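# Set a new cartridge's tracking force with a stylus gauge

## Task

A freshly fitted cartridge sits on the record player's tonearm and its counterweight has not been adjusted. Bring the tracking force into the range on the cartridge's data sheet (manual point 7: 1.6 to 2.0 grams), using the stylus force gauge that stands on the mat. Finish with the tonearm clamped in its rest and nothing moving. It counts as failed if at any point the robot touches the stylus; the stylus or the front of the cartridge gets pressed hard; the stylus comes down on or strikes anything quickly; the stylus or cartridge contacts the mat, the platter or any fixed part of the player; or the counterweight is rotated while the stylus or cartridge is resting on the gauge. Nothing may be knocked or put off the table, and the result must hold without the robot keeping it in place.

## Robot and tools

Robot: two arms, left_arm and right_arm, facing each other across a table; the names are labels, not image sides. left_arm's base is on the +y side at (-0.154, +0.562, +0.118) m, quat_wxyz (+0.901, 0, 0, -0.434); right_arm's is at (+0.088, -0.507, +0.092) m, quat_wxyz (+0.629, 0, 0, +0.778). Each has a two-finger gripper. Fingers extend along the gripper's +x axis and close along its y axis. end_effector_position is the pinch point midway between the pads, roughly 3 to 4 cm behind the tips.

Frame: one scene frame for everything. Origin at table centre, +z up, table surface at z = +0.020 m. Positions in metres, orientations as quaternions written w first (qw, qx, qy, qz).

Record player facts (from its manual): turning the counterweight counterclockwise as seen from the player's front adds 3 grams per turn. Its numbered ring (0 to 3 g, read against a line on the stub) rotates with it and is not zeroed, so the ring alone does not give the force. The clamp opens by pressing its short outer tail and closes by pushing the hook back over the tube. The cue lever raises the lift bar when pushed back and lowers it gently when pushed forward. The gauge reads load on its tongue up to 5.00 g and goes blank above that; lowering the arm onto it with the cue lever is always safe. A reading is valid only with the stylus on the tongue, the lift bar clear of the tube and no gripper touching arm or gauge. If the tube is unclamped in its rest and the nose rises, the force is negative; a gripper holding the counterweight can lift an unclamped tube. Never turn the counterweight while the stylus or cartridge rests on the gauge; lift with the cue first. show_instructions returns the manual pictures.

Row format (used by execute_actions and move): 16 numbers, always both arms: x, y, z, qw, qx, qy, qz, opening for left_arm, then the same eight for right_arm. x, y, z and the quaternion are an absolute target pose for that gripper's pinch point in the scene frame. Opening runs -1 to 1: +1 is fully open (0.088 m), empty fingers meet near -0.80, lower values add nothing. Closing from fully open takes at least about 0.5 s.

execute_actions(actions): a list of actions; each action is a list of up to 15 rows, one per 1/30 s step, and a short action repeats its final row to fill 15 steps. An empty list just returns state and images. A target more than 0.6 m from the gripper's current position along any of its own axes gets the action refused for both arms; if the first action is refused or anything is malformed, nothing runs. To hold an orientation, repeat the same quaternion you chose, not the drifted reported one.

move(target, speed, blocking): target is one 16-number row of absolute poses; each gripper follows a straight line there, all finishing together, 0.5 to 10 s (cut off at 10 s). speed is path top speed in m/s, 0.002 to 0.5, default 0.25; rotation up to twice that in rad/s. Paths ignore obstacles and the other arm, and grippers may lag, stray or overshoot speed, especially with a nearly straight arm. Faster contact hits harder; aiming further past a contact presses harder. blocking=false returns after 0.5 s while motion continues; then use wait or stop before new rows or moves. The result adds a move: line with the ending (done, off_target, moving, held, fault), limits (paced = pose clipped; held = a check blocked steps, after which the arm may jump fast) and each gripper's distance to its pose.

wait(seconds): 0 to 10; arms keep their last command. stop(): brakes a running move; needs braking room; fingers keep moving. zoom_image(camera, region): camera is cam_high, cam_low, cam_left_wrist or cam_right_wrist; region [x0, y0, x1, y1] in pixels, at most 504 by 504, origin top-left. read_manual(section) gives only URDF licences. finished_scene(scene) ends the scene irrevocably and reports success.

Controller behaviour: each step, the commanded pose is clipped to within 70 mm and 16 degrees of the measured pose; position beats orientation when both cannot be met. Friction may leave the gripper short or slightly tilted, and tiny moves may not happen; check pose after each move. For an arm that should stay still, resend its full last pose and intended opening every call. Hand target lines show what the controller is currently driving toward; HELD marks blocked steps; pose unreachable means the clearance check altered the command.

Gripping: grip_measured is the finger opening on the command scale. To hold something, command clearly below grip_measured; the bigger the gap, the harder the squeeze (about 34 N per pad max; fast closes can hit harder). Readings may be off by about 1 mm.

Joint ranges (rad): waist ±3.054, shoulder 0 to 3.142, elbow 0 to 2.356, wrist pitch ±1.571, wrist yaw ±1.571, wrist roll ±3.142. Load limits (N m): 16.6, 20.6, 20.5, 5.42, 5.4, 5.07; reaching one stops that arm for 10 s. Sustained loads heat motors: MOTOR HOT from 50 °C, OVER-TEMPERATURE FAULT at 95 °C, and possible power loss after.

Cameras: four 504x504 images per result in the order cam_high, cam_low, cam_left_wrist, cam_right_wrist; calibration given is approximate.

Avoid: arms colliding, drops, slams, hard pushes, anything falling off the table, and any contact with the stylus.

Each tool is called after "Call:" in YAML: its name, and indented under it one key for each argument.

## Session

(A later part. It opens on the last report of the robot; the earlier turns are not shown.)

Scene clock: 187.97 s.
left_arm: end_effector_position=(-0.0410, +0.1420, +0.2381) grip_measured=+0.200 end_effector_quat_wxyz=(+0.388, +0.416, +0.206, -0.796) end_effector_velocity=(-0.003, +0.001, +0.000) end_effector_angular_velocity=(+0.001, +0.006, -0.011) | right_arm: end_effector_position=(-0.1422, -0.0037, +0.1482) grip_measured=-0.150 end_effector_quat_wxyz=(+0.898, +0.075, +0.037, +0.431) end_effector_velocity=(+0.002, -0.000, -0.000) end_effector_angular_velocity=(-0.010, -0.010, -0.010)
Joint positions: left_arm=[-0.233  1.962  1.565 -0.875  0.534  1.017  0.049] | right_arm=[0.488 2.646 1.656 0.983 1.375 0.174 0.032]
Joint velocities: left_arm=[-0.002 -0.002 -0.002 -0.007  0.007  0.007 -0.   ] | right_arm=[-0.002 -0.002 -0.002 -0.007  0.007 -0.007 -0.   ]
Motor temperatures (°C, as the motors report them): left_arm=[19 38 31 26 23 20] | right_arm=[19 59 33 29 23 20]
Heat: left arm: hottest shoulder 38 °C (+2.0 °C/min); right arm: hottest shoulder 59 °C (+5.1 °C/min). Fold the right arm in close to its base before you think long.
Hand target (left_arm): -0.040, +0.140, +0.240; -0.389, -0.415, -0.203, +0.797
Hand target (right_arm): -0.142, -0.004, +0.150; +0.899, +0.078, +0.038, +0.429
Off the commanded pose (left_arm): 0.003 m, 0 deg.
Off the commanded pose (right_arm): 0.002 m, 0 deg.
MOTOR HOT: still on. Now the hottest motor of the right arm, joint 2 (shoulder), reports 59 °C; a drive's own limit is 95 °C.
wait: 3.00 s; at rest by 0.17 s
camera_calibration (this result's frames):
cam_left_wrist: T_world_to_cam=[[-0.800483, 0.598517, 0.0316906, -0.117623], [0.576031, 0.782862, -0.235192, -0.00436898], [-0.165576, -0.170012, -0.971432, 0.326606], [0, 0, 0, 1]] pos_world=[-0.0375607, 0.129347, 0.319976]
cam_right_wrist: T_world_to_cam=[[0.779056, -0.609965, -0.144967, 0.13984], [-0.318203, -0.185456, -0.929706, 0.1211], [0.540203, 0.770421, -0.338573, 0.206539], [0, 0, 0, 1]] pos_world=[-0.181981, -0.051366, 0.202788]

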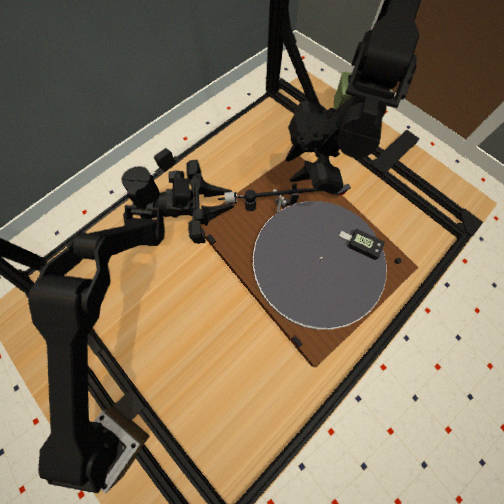

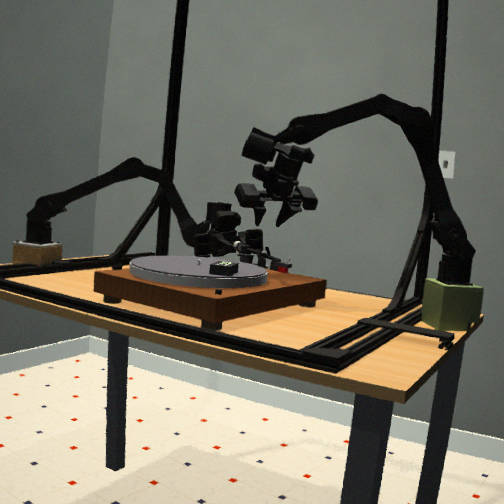

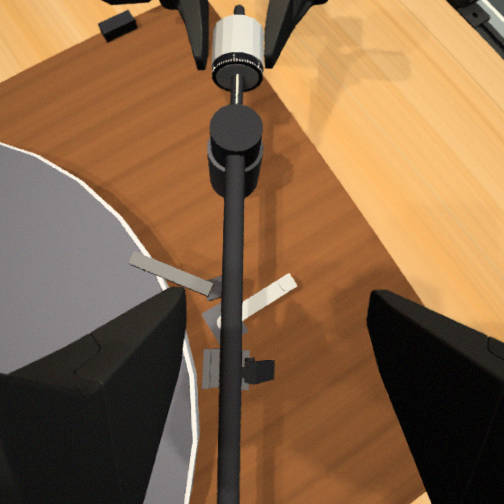

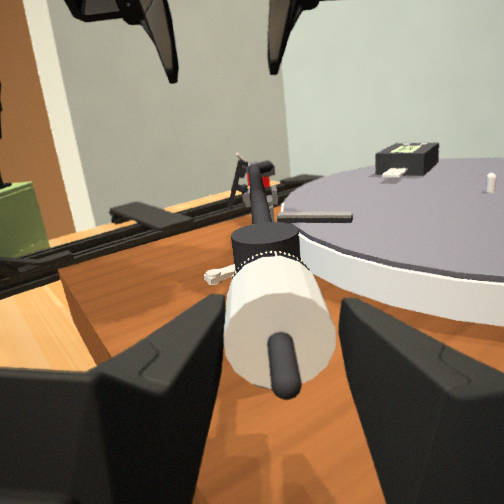

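Settled down: zero ≈1.42, target ring 0.42. Clamp.

Call:
move:
  target: [-0.085,0.177,0.22,0.819,0.163,0.473,-0.282,-1,-0.143,-0.002,0.15,0.896,0.078,0.038,0.436,-0.05]
  speed: 0.4

Call:
move:
  target: [-0.085,0.177,0.186,0.819,0.163,0.473,-0.282,-1,-0.143,-0.002,0.15,0.896,0.078,0.038,0.436,-0.05]
  speed: 0.15

Call:
move:
  target: [-0.053,0.150,0.186,0.819,0.163,0.473,-0.282,-1,-0.143,-0.002,0.15,0.896,0.078,0.038,0.436,-0.05]
  speed: 0.03

Scene clock: 196.90 s.
left_arm: end_effector_position=(-0.0851, +0.1811, +0.2184) grip_measured=-0.780 end_effector_quat_wxyz=(+0.817, +0.167, +0.475, -0.282) end_effector_velocity=(-0.002, +0.006, -0.001) end_effector_angular_velocity=(+0.023, +0.001, +0.014) | right_arm: end_effector_position=(-0.1431, -0.0029, +0.1485) grip_measured=-0.050 end_effector_quat_wxyz=(+0.897, +0.076, +0.037, +0.435) end_effector_velocity=(+0.003, +0.002, -0.000) end_effector_angular_velocity=(-0.010, -0.010, +0.000)
Joint positions: left_arm=[-0.643  1.761  1.247 -0.713 -0.39  -0.803  0.001] | right_arm=[0.488 2.646 1.656 0.984 1.367 0.175 0.037]
Joint velocities: left_arm=[-0.007 -0.002  0.002 -0.037 -0.007 -0.022 -0.   ] | right_arm=[-0.007 -0.002 -0.002 -0.007 -0.007 -0.007 -0.   ]
Motor temperatures (°C, as the motors report them): left_arm=[19 38 31 26 23 20] | right_arm=[19 60 33 29 23 20]
Heat: left arm: hottest shoulder 38 °C (+2.0 °C/min); right arm: hottest shoulder 60 °C (+5.0 °C/min). Fold the right arm in close to its base before you think long.
Hand target (left_arm): -0.085, +0.177, +0.220; +0.819, +0.165, +0.473, -0.281
Hand target (right_arm): -0.143, -0.002, +0.150; +0.896, +0.078, +0.038, +0.436
Off the commanded pose (left_arm): 0.004 m, 1 deg.
Off the commanded pose (right_arm): 0.002 m, 0 deg.
MOTOR HOT: still on. Now the hottest motor of the right arm, joint 2 (shoulder), reports 60 °C; a drive's own limit is 95 °C.
move: done
camera_calibration (this result's frames):
cam_left_wrist: T_world_to_cam=[[-0.601852, -0.798381, 0.0190438, 0.0968943], [-0.791534, 0.593185, -0.146988, -0.115492], [0.106055, -0.103539, -0.988955, 0.32174], [0, 0, 0, 1]] pos_world=[-0.0672225, 0.179179, 0.299365]
cam_right_wrist: T_world_to_cam=[[0.783723, -0.603505, -0.146831, 0.142057], [-0.31794, -0.186729, -0.929541, 0.121226], [0.533565, 0.775186, -0.338222, 0.20558], [0, 0, 0, 1]] pos_world=[-0.182481, -0.0509936, 0.203075]

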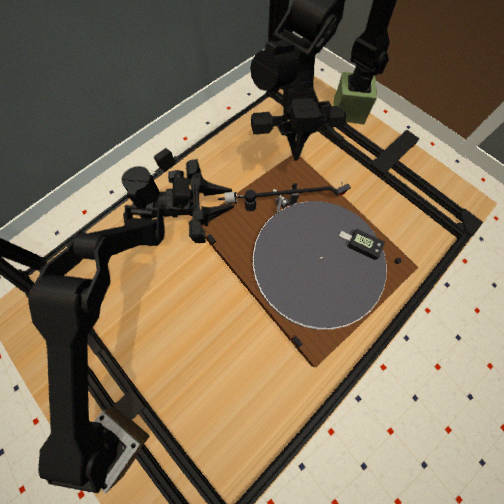

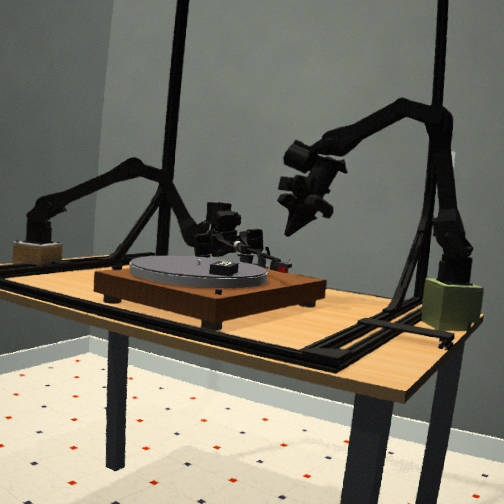

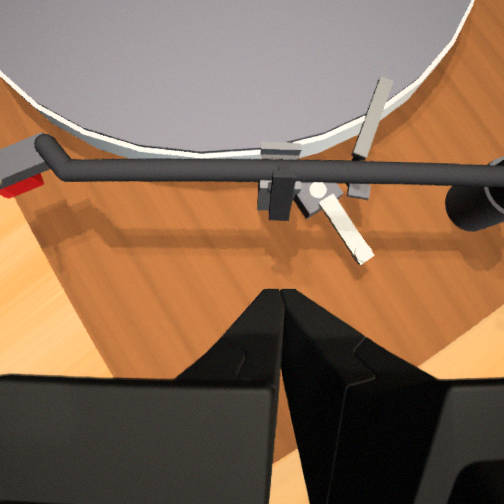

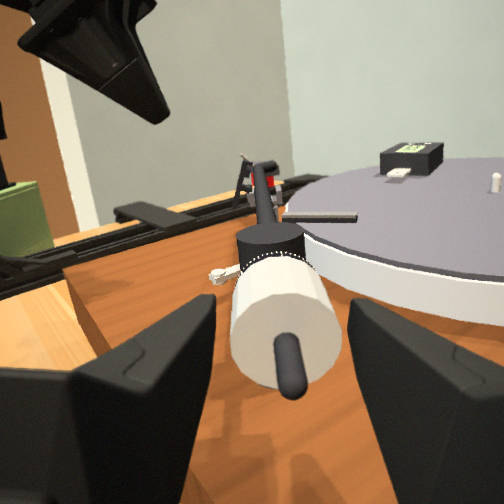

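Scene clock: 197.70 s.
left_arm: end_effector_position=(-0.0849, +0.1749, +0.1914) grip_measured=-0.780 end_effector_quat_wxyz=(+0.819, +0.158, +0.472, -0.286) end_effector_velocity=(+0.002, -0.000, +0.002) end_effector_angular_velocity=(-0.010, -0.018, +0.012) | right_arm: end_effector_position=(-0.1432, -0.0029, +0.1485) grip_measured=-0.050 end_effector_quat_wxyz=(+0.897, +0.076, +0.037, +0.435) end_effector_velocity=(+0.001, +0.001, -0.002) end_effector_angular_velocity=(-0.021, -0.020, +0.005)
Joint positions: left_arm=[-0.643  1.803  1.18  -0.581 -0.391 -0.805  0.001] | right_arm=[0.488 2.646 1.656 0.984 1.367 0.175 0.037]
Joint velocities: left_arm=[-0.002 -0.002 -0.002  0.007 -0.022 -0.007  0.   ] | right_arm=[-0.002 -0.002 -0.002 -0.022 -0.007 -0.007 -0.   ]
Motor temperatures (°C, as the motors report them): left_arm=[19 38 31 26 23 20] | right_arm=[19 60 33 29 23 20]
Heat: left arm: hottest shoulder 38 °C (+2.0 °C/min); right arm: hottest shoulder 60 °C (+5.0 °C/min). Fold the right arm in close to its base before you think long.
Hand target (left_arm): -0.085, +0.177, +0.186; +0.819, +0.163, +0.473, -0.282
Hand target (right_arm): -0.143, -0.002, +0.150; +0.896, +0.078, +0.038, +0.436
Off the commanded pose (left_arm): 0.006 m, 1 deg.
Off the commanded pose (right_arm): 0.002 m, 0 deg.
MOTOR HOT: still on. Now the hottest motor of the right arm, joint 2 (shoulder), reports 60 °C; a drive's own limit is 95 °C.
move: done
camera_calibration (this result's frames):
cam_left_wrist: T_world_to_cam=[[-0.600436, -0.798842, 0.0364368, 0.0894529], [-0.792527, 0.588376, -0.16036, -0.112263], [0.106664, -0.125163, -0.986386, 0.297685], [0, 0, 0, 1]] pos_world=[-0.0670131, 0.174771, 0.272371]
cam_right_wrist: T_world_to_cam=[[0.783953, -0.603207, -0.146831, 0.142148], [-0.31787, -0.186851, -0.92954, 0.121228], [0.533269, 0.775389, -0.338224, 0.205534], [0, 0, 0, 1]] pos_world=[-0.182508, -0.050973, 0.203075]

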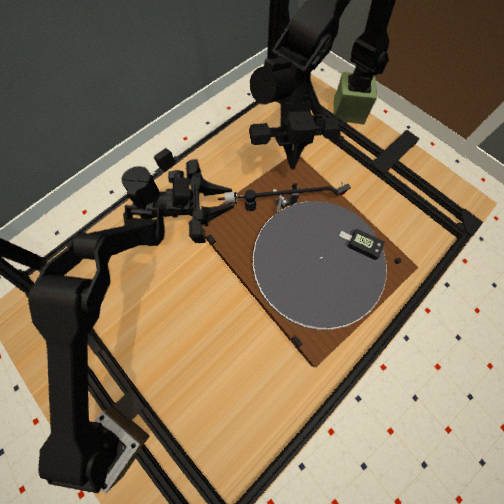

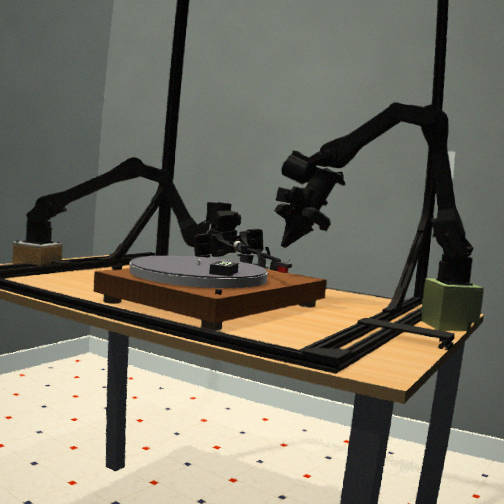

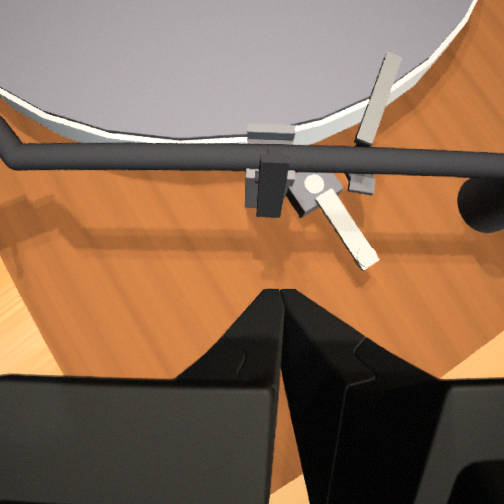

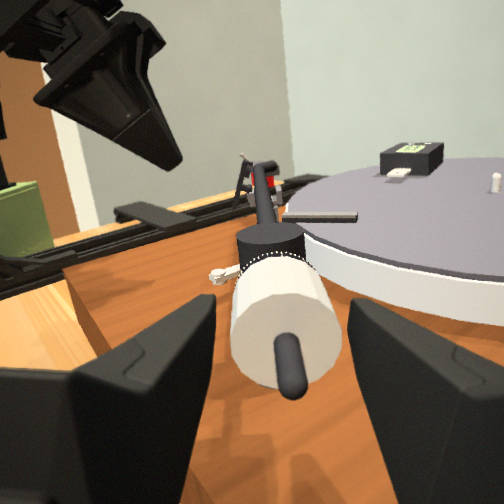

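Scene clock: 199.30 s.
left_arm: end_effector_position=(-0.0554, +0.1556, +0.1852) grip_measured=-0.780 end_effector_quat_wxyz=(+0.818, +0.167, +0.474, -0.280) end_effector_velocity=(+0.002, +0.001, +0.000) end_effector_angular_velocity=(+0.012, -0.022, -0.001) | right_arm: end_effector_position=(-0.1432, -0.0029, +0.1485) grip_measured=-0.050 end_effector_quat_wxyz=(+0.897, +0.076, +0.037, +0.435) end_effector_velocity=(+0.001, +0.004, -0.000) end_effector_angular_velocity=(-0.010, -0.010, +0.015)
Joint positions: left_arm=[-0.565  1.895  1.276 -0.577 -0.368 -0.727  0.001] | right_arm=[0.488 2.646 1.656 0.984 1.367 0.175 0.037]
Joint velocities: left_arm=[-0.002  0.002  0.002 -0.007 -0.022  0.007 -0.   ] | right_arm=[-0.007 -0.002 -0.002 -0.007 -0.022 -0.007 -0.   ]
Motor temperatures (°C, as the motors report them): left_arm=[19 38 31 26 23 20] | right_arm=[19 60 33 29 23 20]
Heat: left arm: hottest shoulder 38 °C (+1.0 °C/min); right arm: hottest shoulder 60 °C (+5.1 °C/min). Fold the right arm in close to its base before you think long.
Hand target (left_arm): -0.053, +0.150, +0.186; +0.819, +0.163, +0.473, -0.282
Hand target (right_arm): -0.143, -0.002, +0.150; +0.896, +0.078, +0.038, +0.436
Off the commanded pose (left_arm): 0.006 m, 0 deg.
Off the commanded pose (right_arm): 0.002 m, 0 deg.
MOTOR HOT: still on. Now the hottest motor of the right arm, joint 2 (shoulder), reports 60 °C; a drive's own limit is 95 °C.
move: done
camera_calibration (this result's frames):
cam_left_wrist: T_world_to_cam=[[-0.599348, -0.800304, 0.0171783, 0.0958014], [-0.792839, 0.590524, -0.150626, -0.0807198], [0.110402, -0.103897, -0.988442, 0.283251], [0, 0, 0, 1]] pos_world=[-0.037851, 0.153766, 0.266173]
cam_right_wrist: T_world_to_cam=[[0.783953, -0.603207, -0.146831, 0.142148], [-0.31787, -0.186851, -0.92954, 0.121228], [0.533269, 0.775389, -0.338224, 0.205534], [0, 0, 0, 1]] pos_world=[-0.182508, -0.050973, 0.203075]

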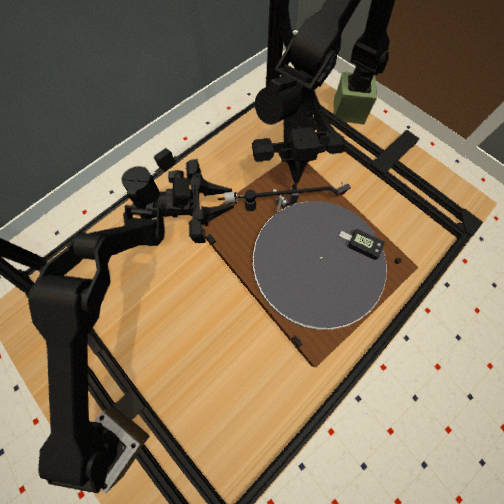

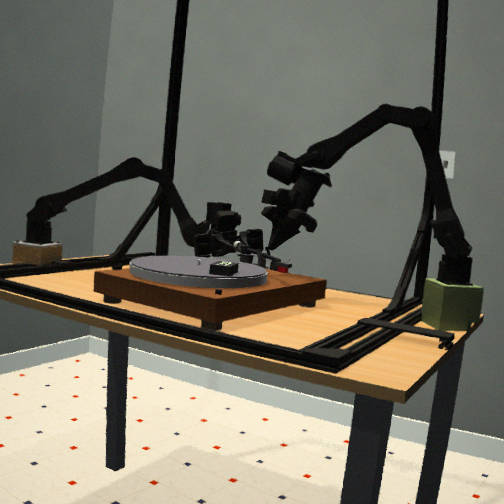

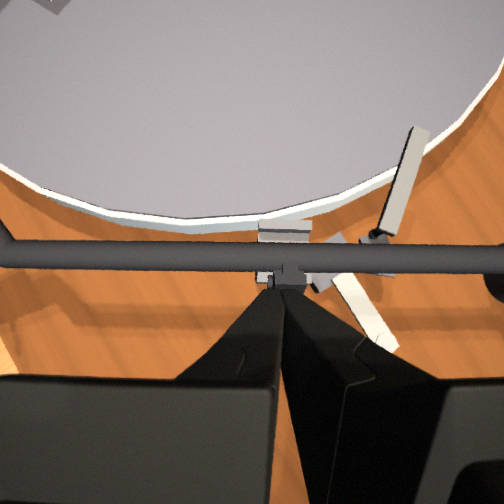

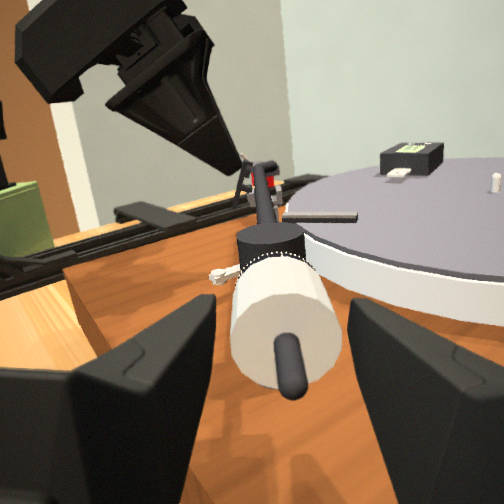

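Call:
move:
  target: [-0.044,0.141,0.187,0.819,0.163,0.473,-0.282,-1,-0.143,-0.002,0.15,0.896,0.078,0.038,0.436,-0.05]
  speed: 0.02

Call:
move:
  target: [-0.05,0.146,0.235,0.819,0.163,0.473,-0.282,-1,-0.143,-0.002,0.15,0.896,0.078,0.038,0.436,-0.05]
  speed: 0.15

Call:
zoom_image:
  camera: "cam_right_wrist"
  region: [200,130,320,250]

Scene clock: 205.23 s.
left_arm: end_effector_position=(-0.0450, +0.1451, +0.1863) grip_measured=-0.780 end_effector_quat_wxyz=(+0.819, +0.165, +0.472, -0.280) end_effector_velocity=(-0.001, -0.005, +0.003) end_effector_angular_velocity=(-0.021, +0.007, +0.001) | right_arm: end_effector_position=(-0.1430, -0.0028, +0.1485) grip_measured=-0.050 end_effector_quat_wxyz=(+0.897, +0.076, +0.037, +0.435) end_effector_velocity=(-0.002, -0.000, +0.001) end_effector_angular_velocity=(+0.001, -0.001, +0.010)
Joint positions: left_arm=[-0.542  1.931  1.328 -0.582 -0.362 -0.705  0.001] | right_arm=[0.487 2.646 1.656 0.984 1.367 0.175 0.037]
Joint velocities: left_arm=[-0.002  0.002  0.012  0.007  0.007 -0.007 -0.   ] | right_arm=[ 0.002 -0.002 -0.002  0.007 -0.007 -0.007 -0.   ]
Motor temperatures (°C, as the motors report them): left_arm=[19 38 31 26 23 20] | right_arm=[19 61 33 30 23 20]
Heat: left arm: hottest shoulder 38 °C (+1.0 °C/min); right arm: hottest shoulder 61 °C (+5.0 °C/min). Fold the right arm in close to its base before you think long.
Hand target (left_arm): -0.044, +0.141, +0.187; +0.819, +0.163, +0.473, -0.282
Hand target (right_arm): -0.143, -0.002, +0.150; +0.896, +0.078, +0.038, +0.436
Off the commanded pose (left_arm): 0.004 m, 0 deg.
Off the commanded pose (right_arm): 0.002 m, 0 deg.
MOTOR HOT: still on. Now the hottest motor of the right arm, joint 2 (shoulder), reports 61 °C; a drive's own limit is 95 °C.
move: done
camera_calibration (this result's frames):
cam_left_wrist: T_world_to_cam=[[-0.59726, -0.801839, 0.0183166, 0.0937995], [-0.794006, 0.587891, -0.154722, -0.0649814], [0.113294, -0.106953, -0.987788, 0.282567], [0, 0, 0, 1]] pos_world=[-0.027586, 0.143635, 0.267344]
cam_right_wrist: T_world_to_cam=[[0.783723, -0.603506, -0.146831, 0.142017], [-0.317942, -0.18673, -0.92954, 0.121296], [0.533565, 0.775186, -0.338224, 0.205405], [0, 0, 0, 1]] pos_world=[-0.182334, -0.0508697, 0.203075]

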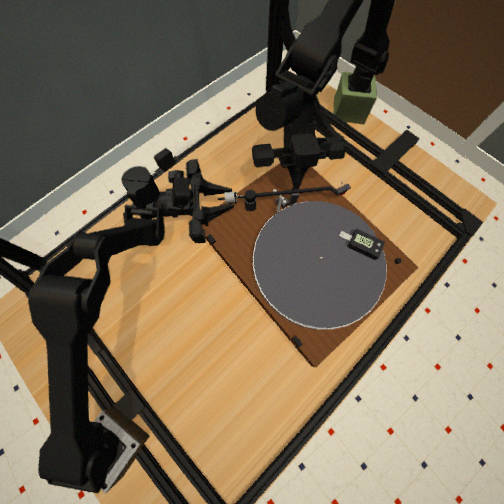

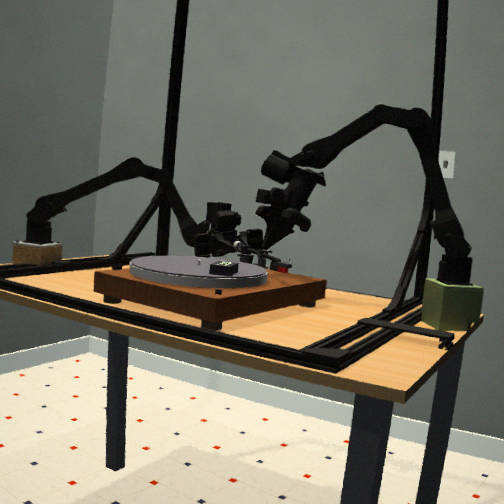

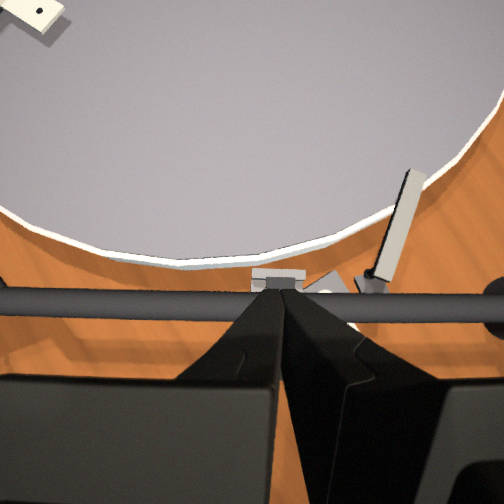

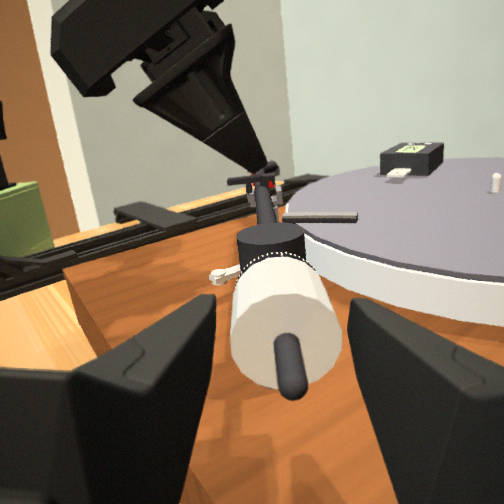

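Scene clock: 206.07 s.
left_arm: end_effector_position=(-0.0495, +0.1496, +0.2247) grip_measured=-0.780 end_effector_quat_wxyz=(+0.816, +0.174, +0.478, -0.276) end_effector_velocity=(-0.002, +0.001, +0.003) end_effector_angular_velocity=(-0.002, +0.014, +0.014) | right_arm: end_effector_position=(-0.1430, -0.0028, +0.1485) grip_measured=-0.050 end_effector_quat_wxyz=(+0.897, +0.076, +0.037, +0.435) end_effector_velocity=(+0.001, +0.001, -0.002) end_effector_angular_velocity=(-0.021, -0.020, +0.005)
Joint positions: left_arm=[-0.551  1.886  1.434 -0.758 -0.362 -0.712  0.001] | right_arm=[0.487 2.646 1.656 0.984 1.367 0.175 0.037]
Joint velocities: left_arm=[-0.002 -0.002  0.012 -0.022  0.007 -0.022 -0.   ] | right_arm=[-0.002 -0.002 -0.002 -0.022 -0.007 -0.007 -0.   ]
Motor temperatures (°C, as the motors report them): left_arm=[19 38 31 26 23 20] | right_arm=[19 61 33 30 23 20]
Heat: left arm: hottest shoulder 38 °C (+1.0 °C/min); right arm: hottest shoulder 61 °C (+5.0 °C/min). Fold the right arm in close to its base before you think long.
Hand target (left_arm): -0.050, +0.146, +0.235; +0.819, +0.163, +0.473, -0.282
Hand target (right_arm): -0.143, -0.002, +0.150; +0.896, +0.078, +0.038, +0.436
Off the commanded pose (left_arm): 0.011 m, 2 deg.
Off the commanded pose (right_arm): 0.002 m, 0 deg.
MOTOR HOT: still on. Now the hottest motor of the right arm, joint 2 (shoulder), reports 61 °C; a drive's own limit is 95 °C.
move: off_target (left_arm)
camera_calibration (this result's frames):
cam_left_wrist: T_world_to_cam=[[-0.599211, -0.800583, 0.00368829, 0.0970032], [-0.793322, 0.593144, -0.137183, -0.0699216], [0.107639, -0.0851274, -0.990539, 0.318603], [0, 0, 0, 1]] pos_world=[-0.031639, 0.146255, 0.305639]
cam_right_wrist: T_world_to_cam=[[0.783723, -0.603506, -0.146831, 0.142017], [-0.317942, -0.18673, -0.92954, 0.121296], [0.533565, 0.775186, -0.338224, 0.205405], [0, 0, 0, 1]] pos_world=[-0.182334, -0.0508697, 0.203075]

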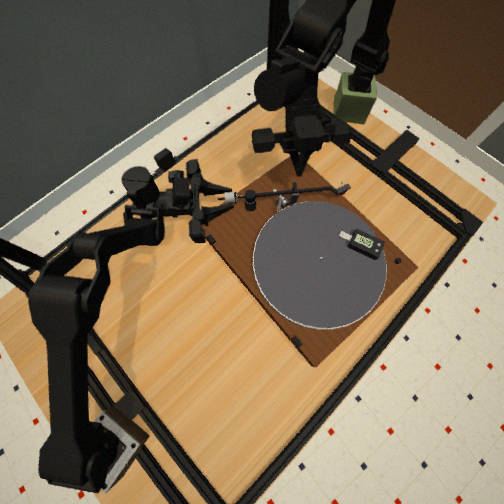

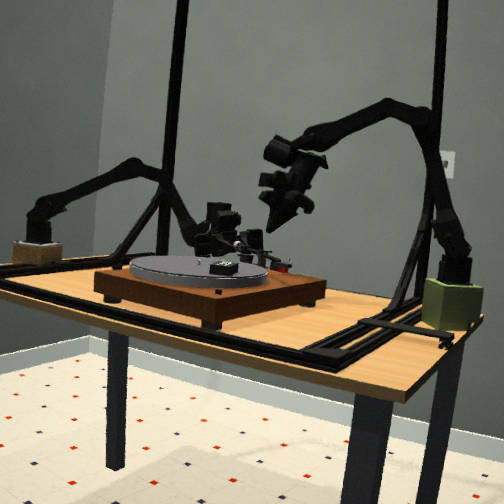

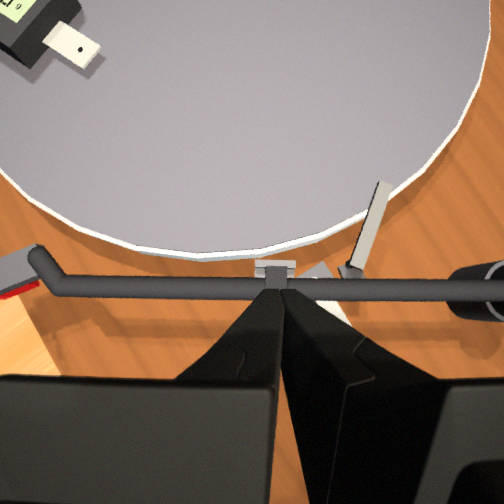

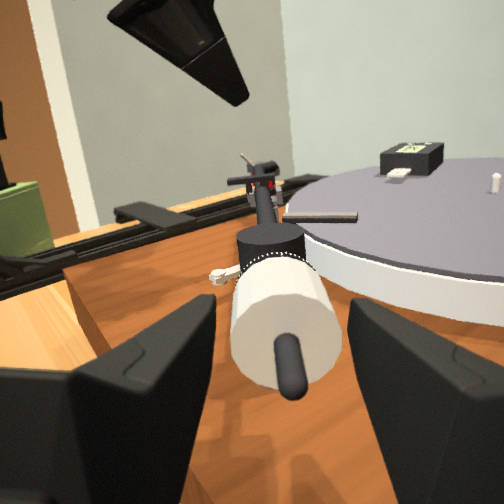

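Region (200, 130, 320, 250) of cam_right_wrist's 504x504 image, scaled by 4.200, with more detail than that image has.

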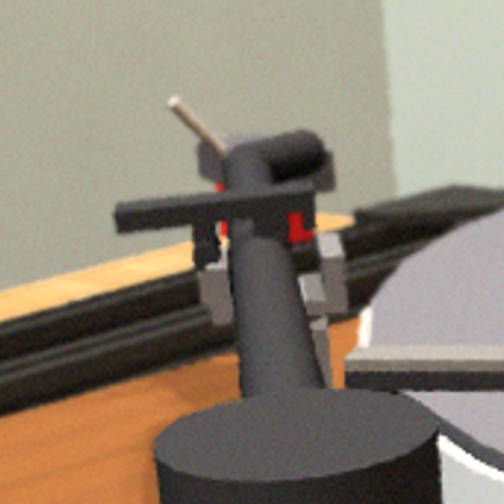

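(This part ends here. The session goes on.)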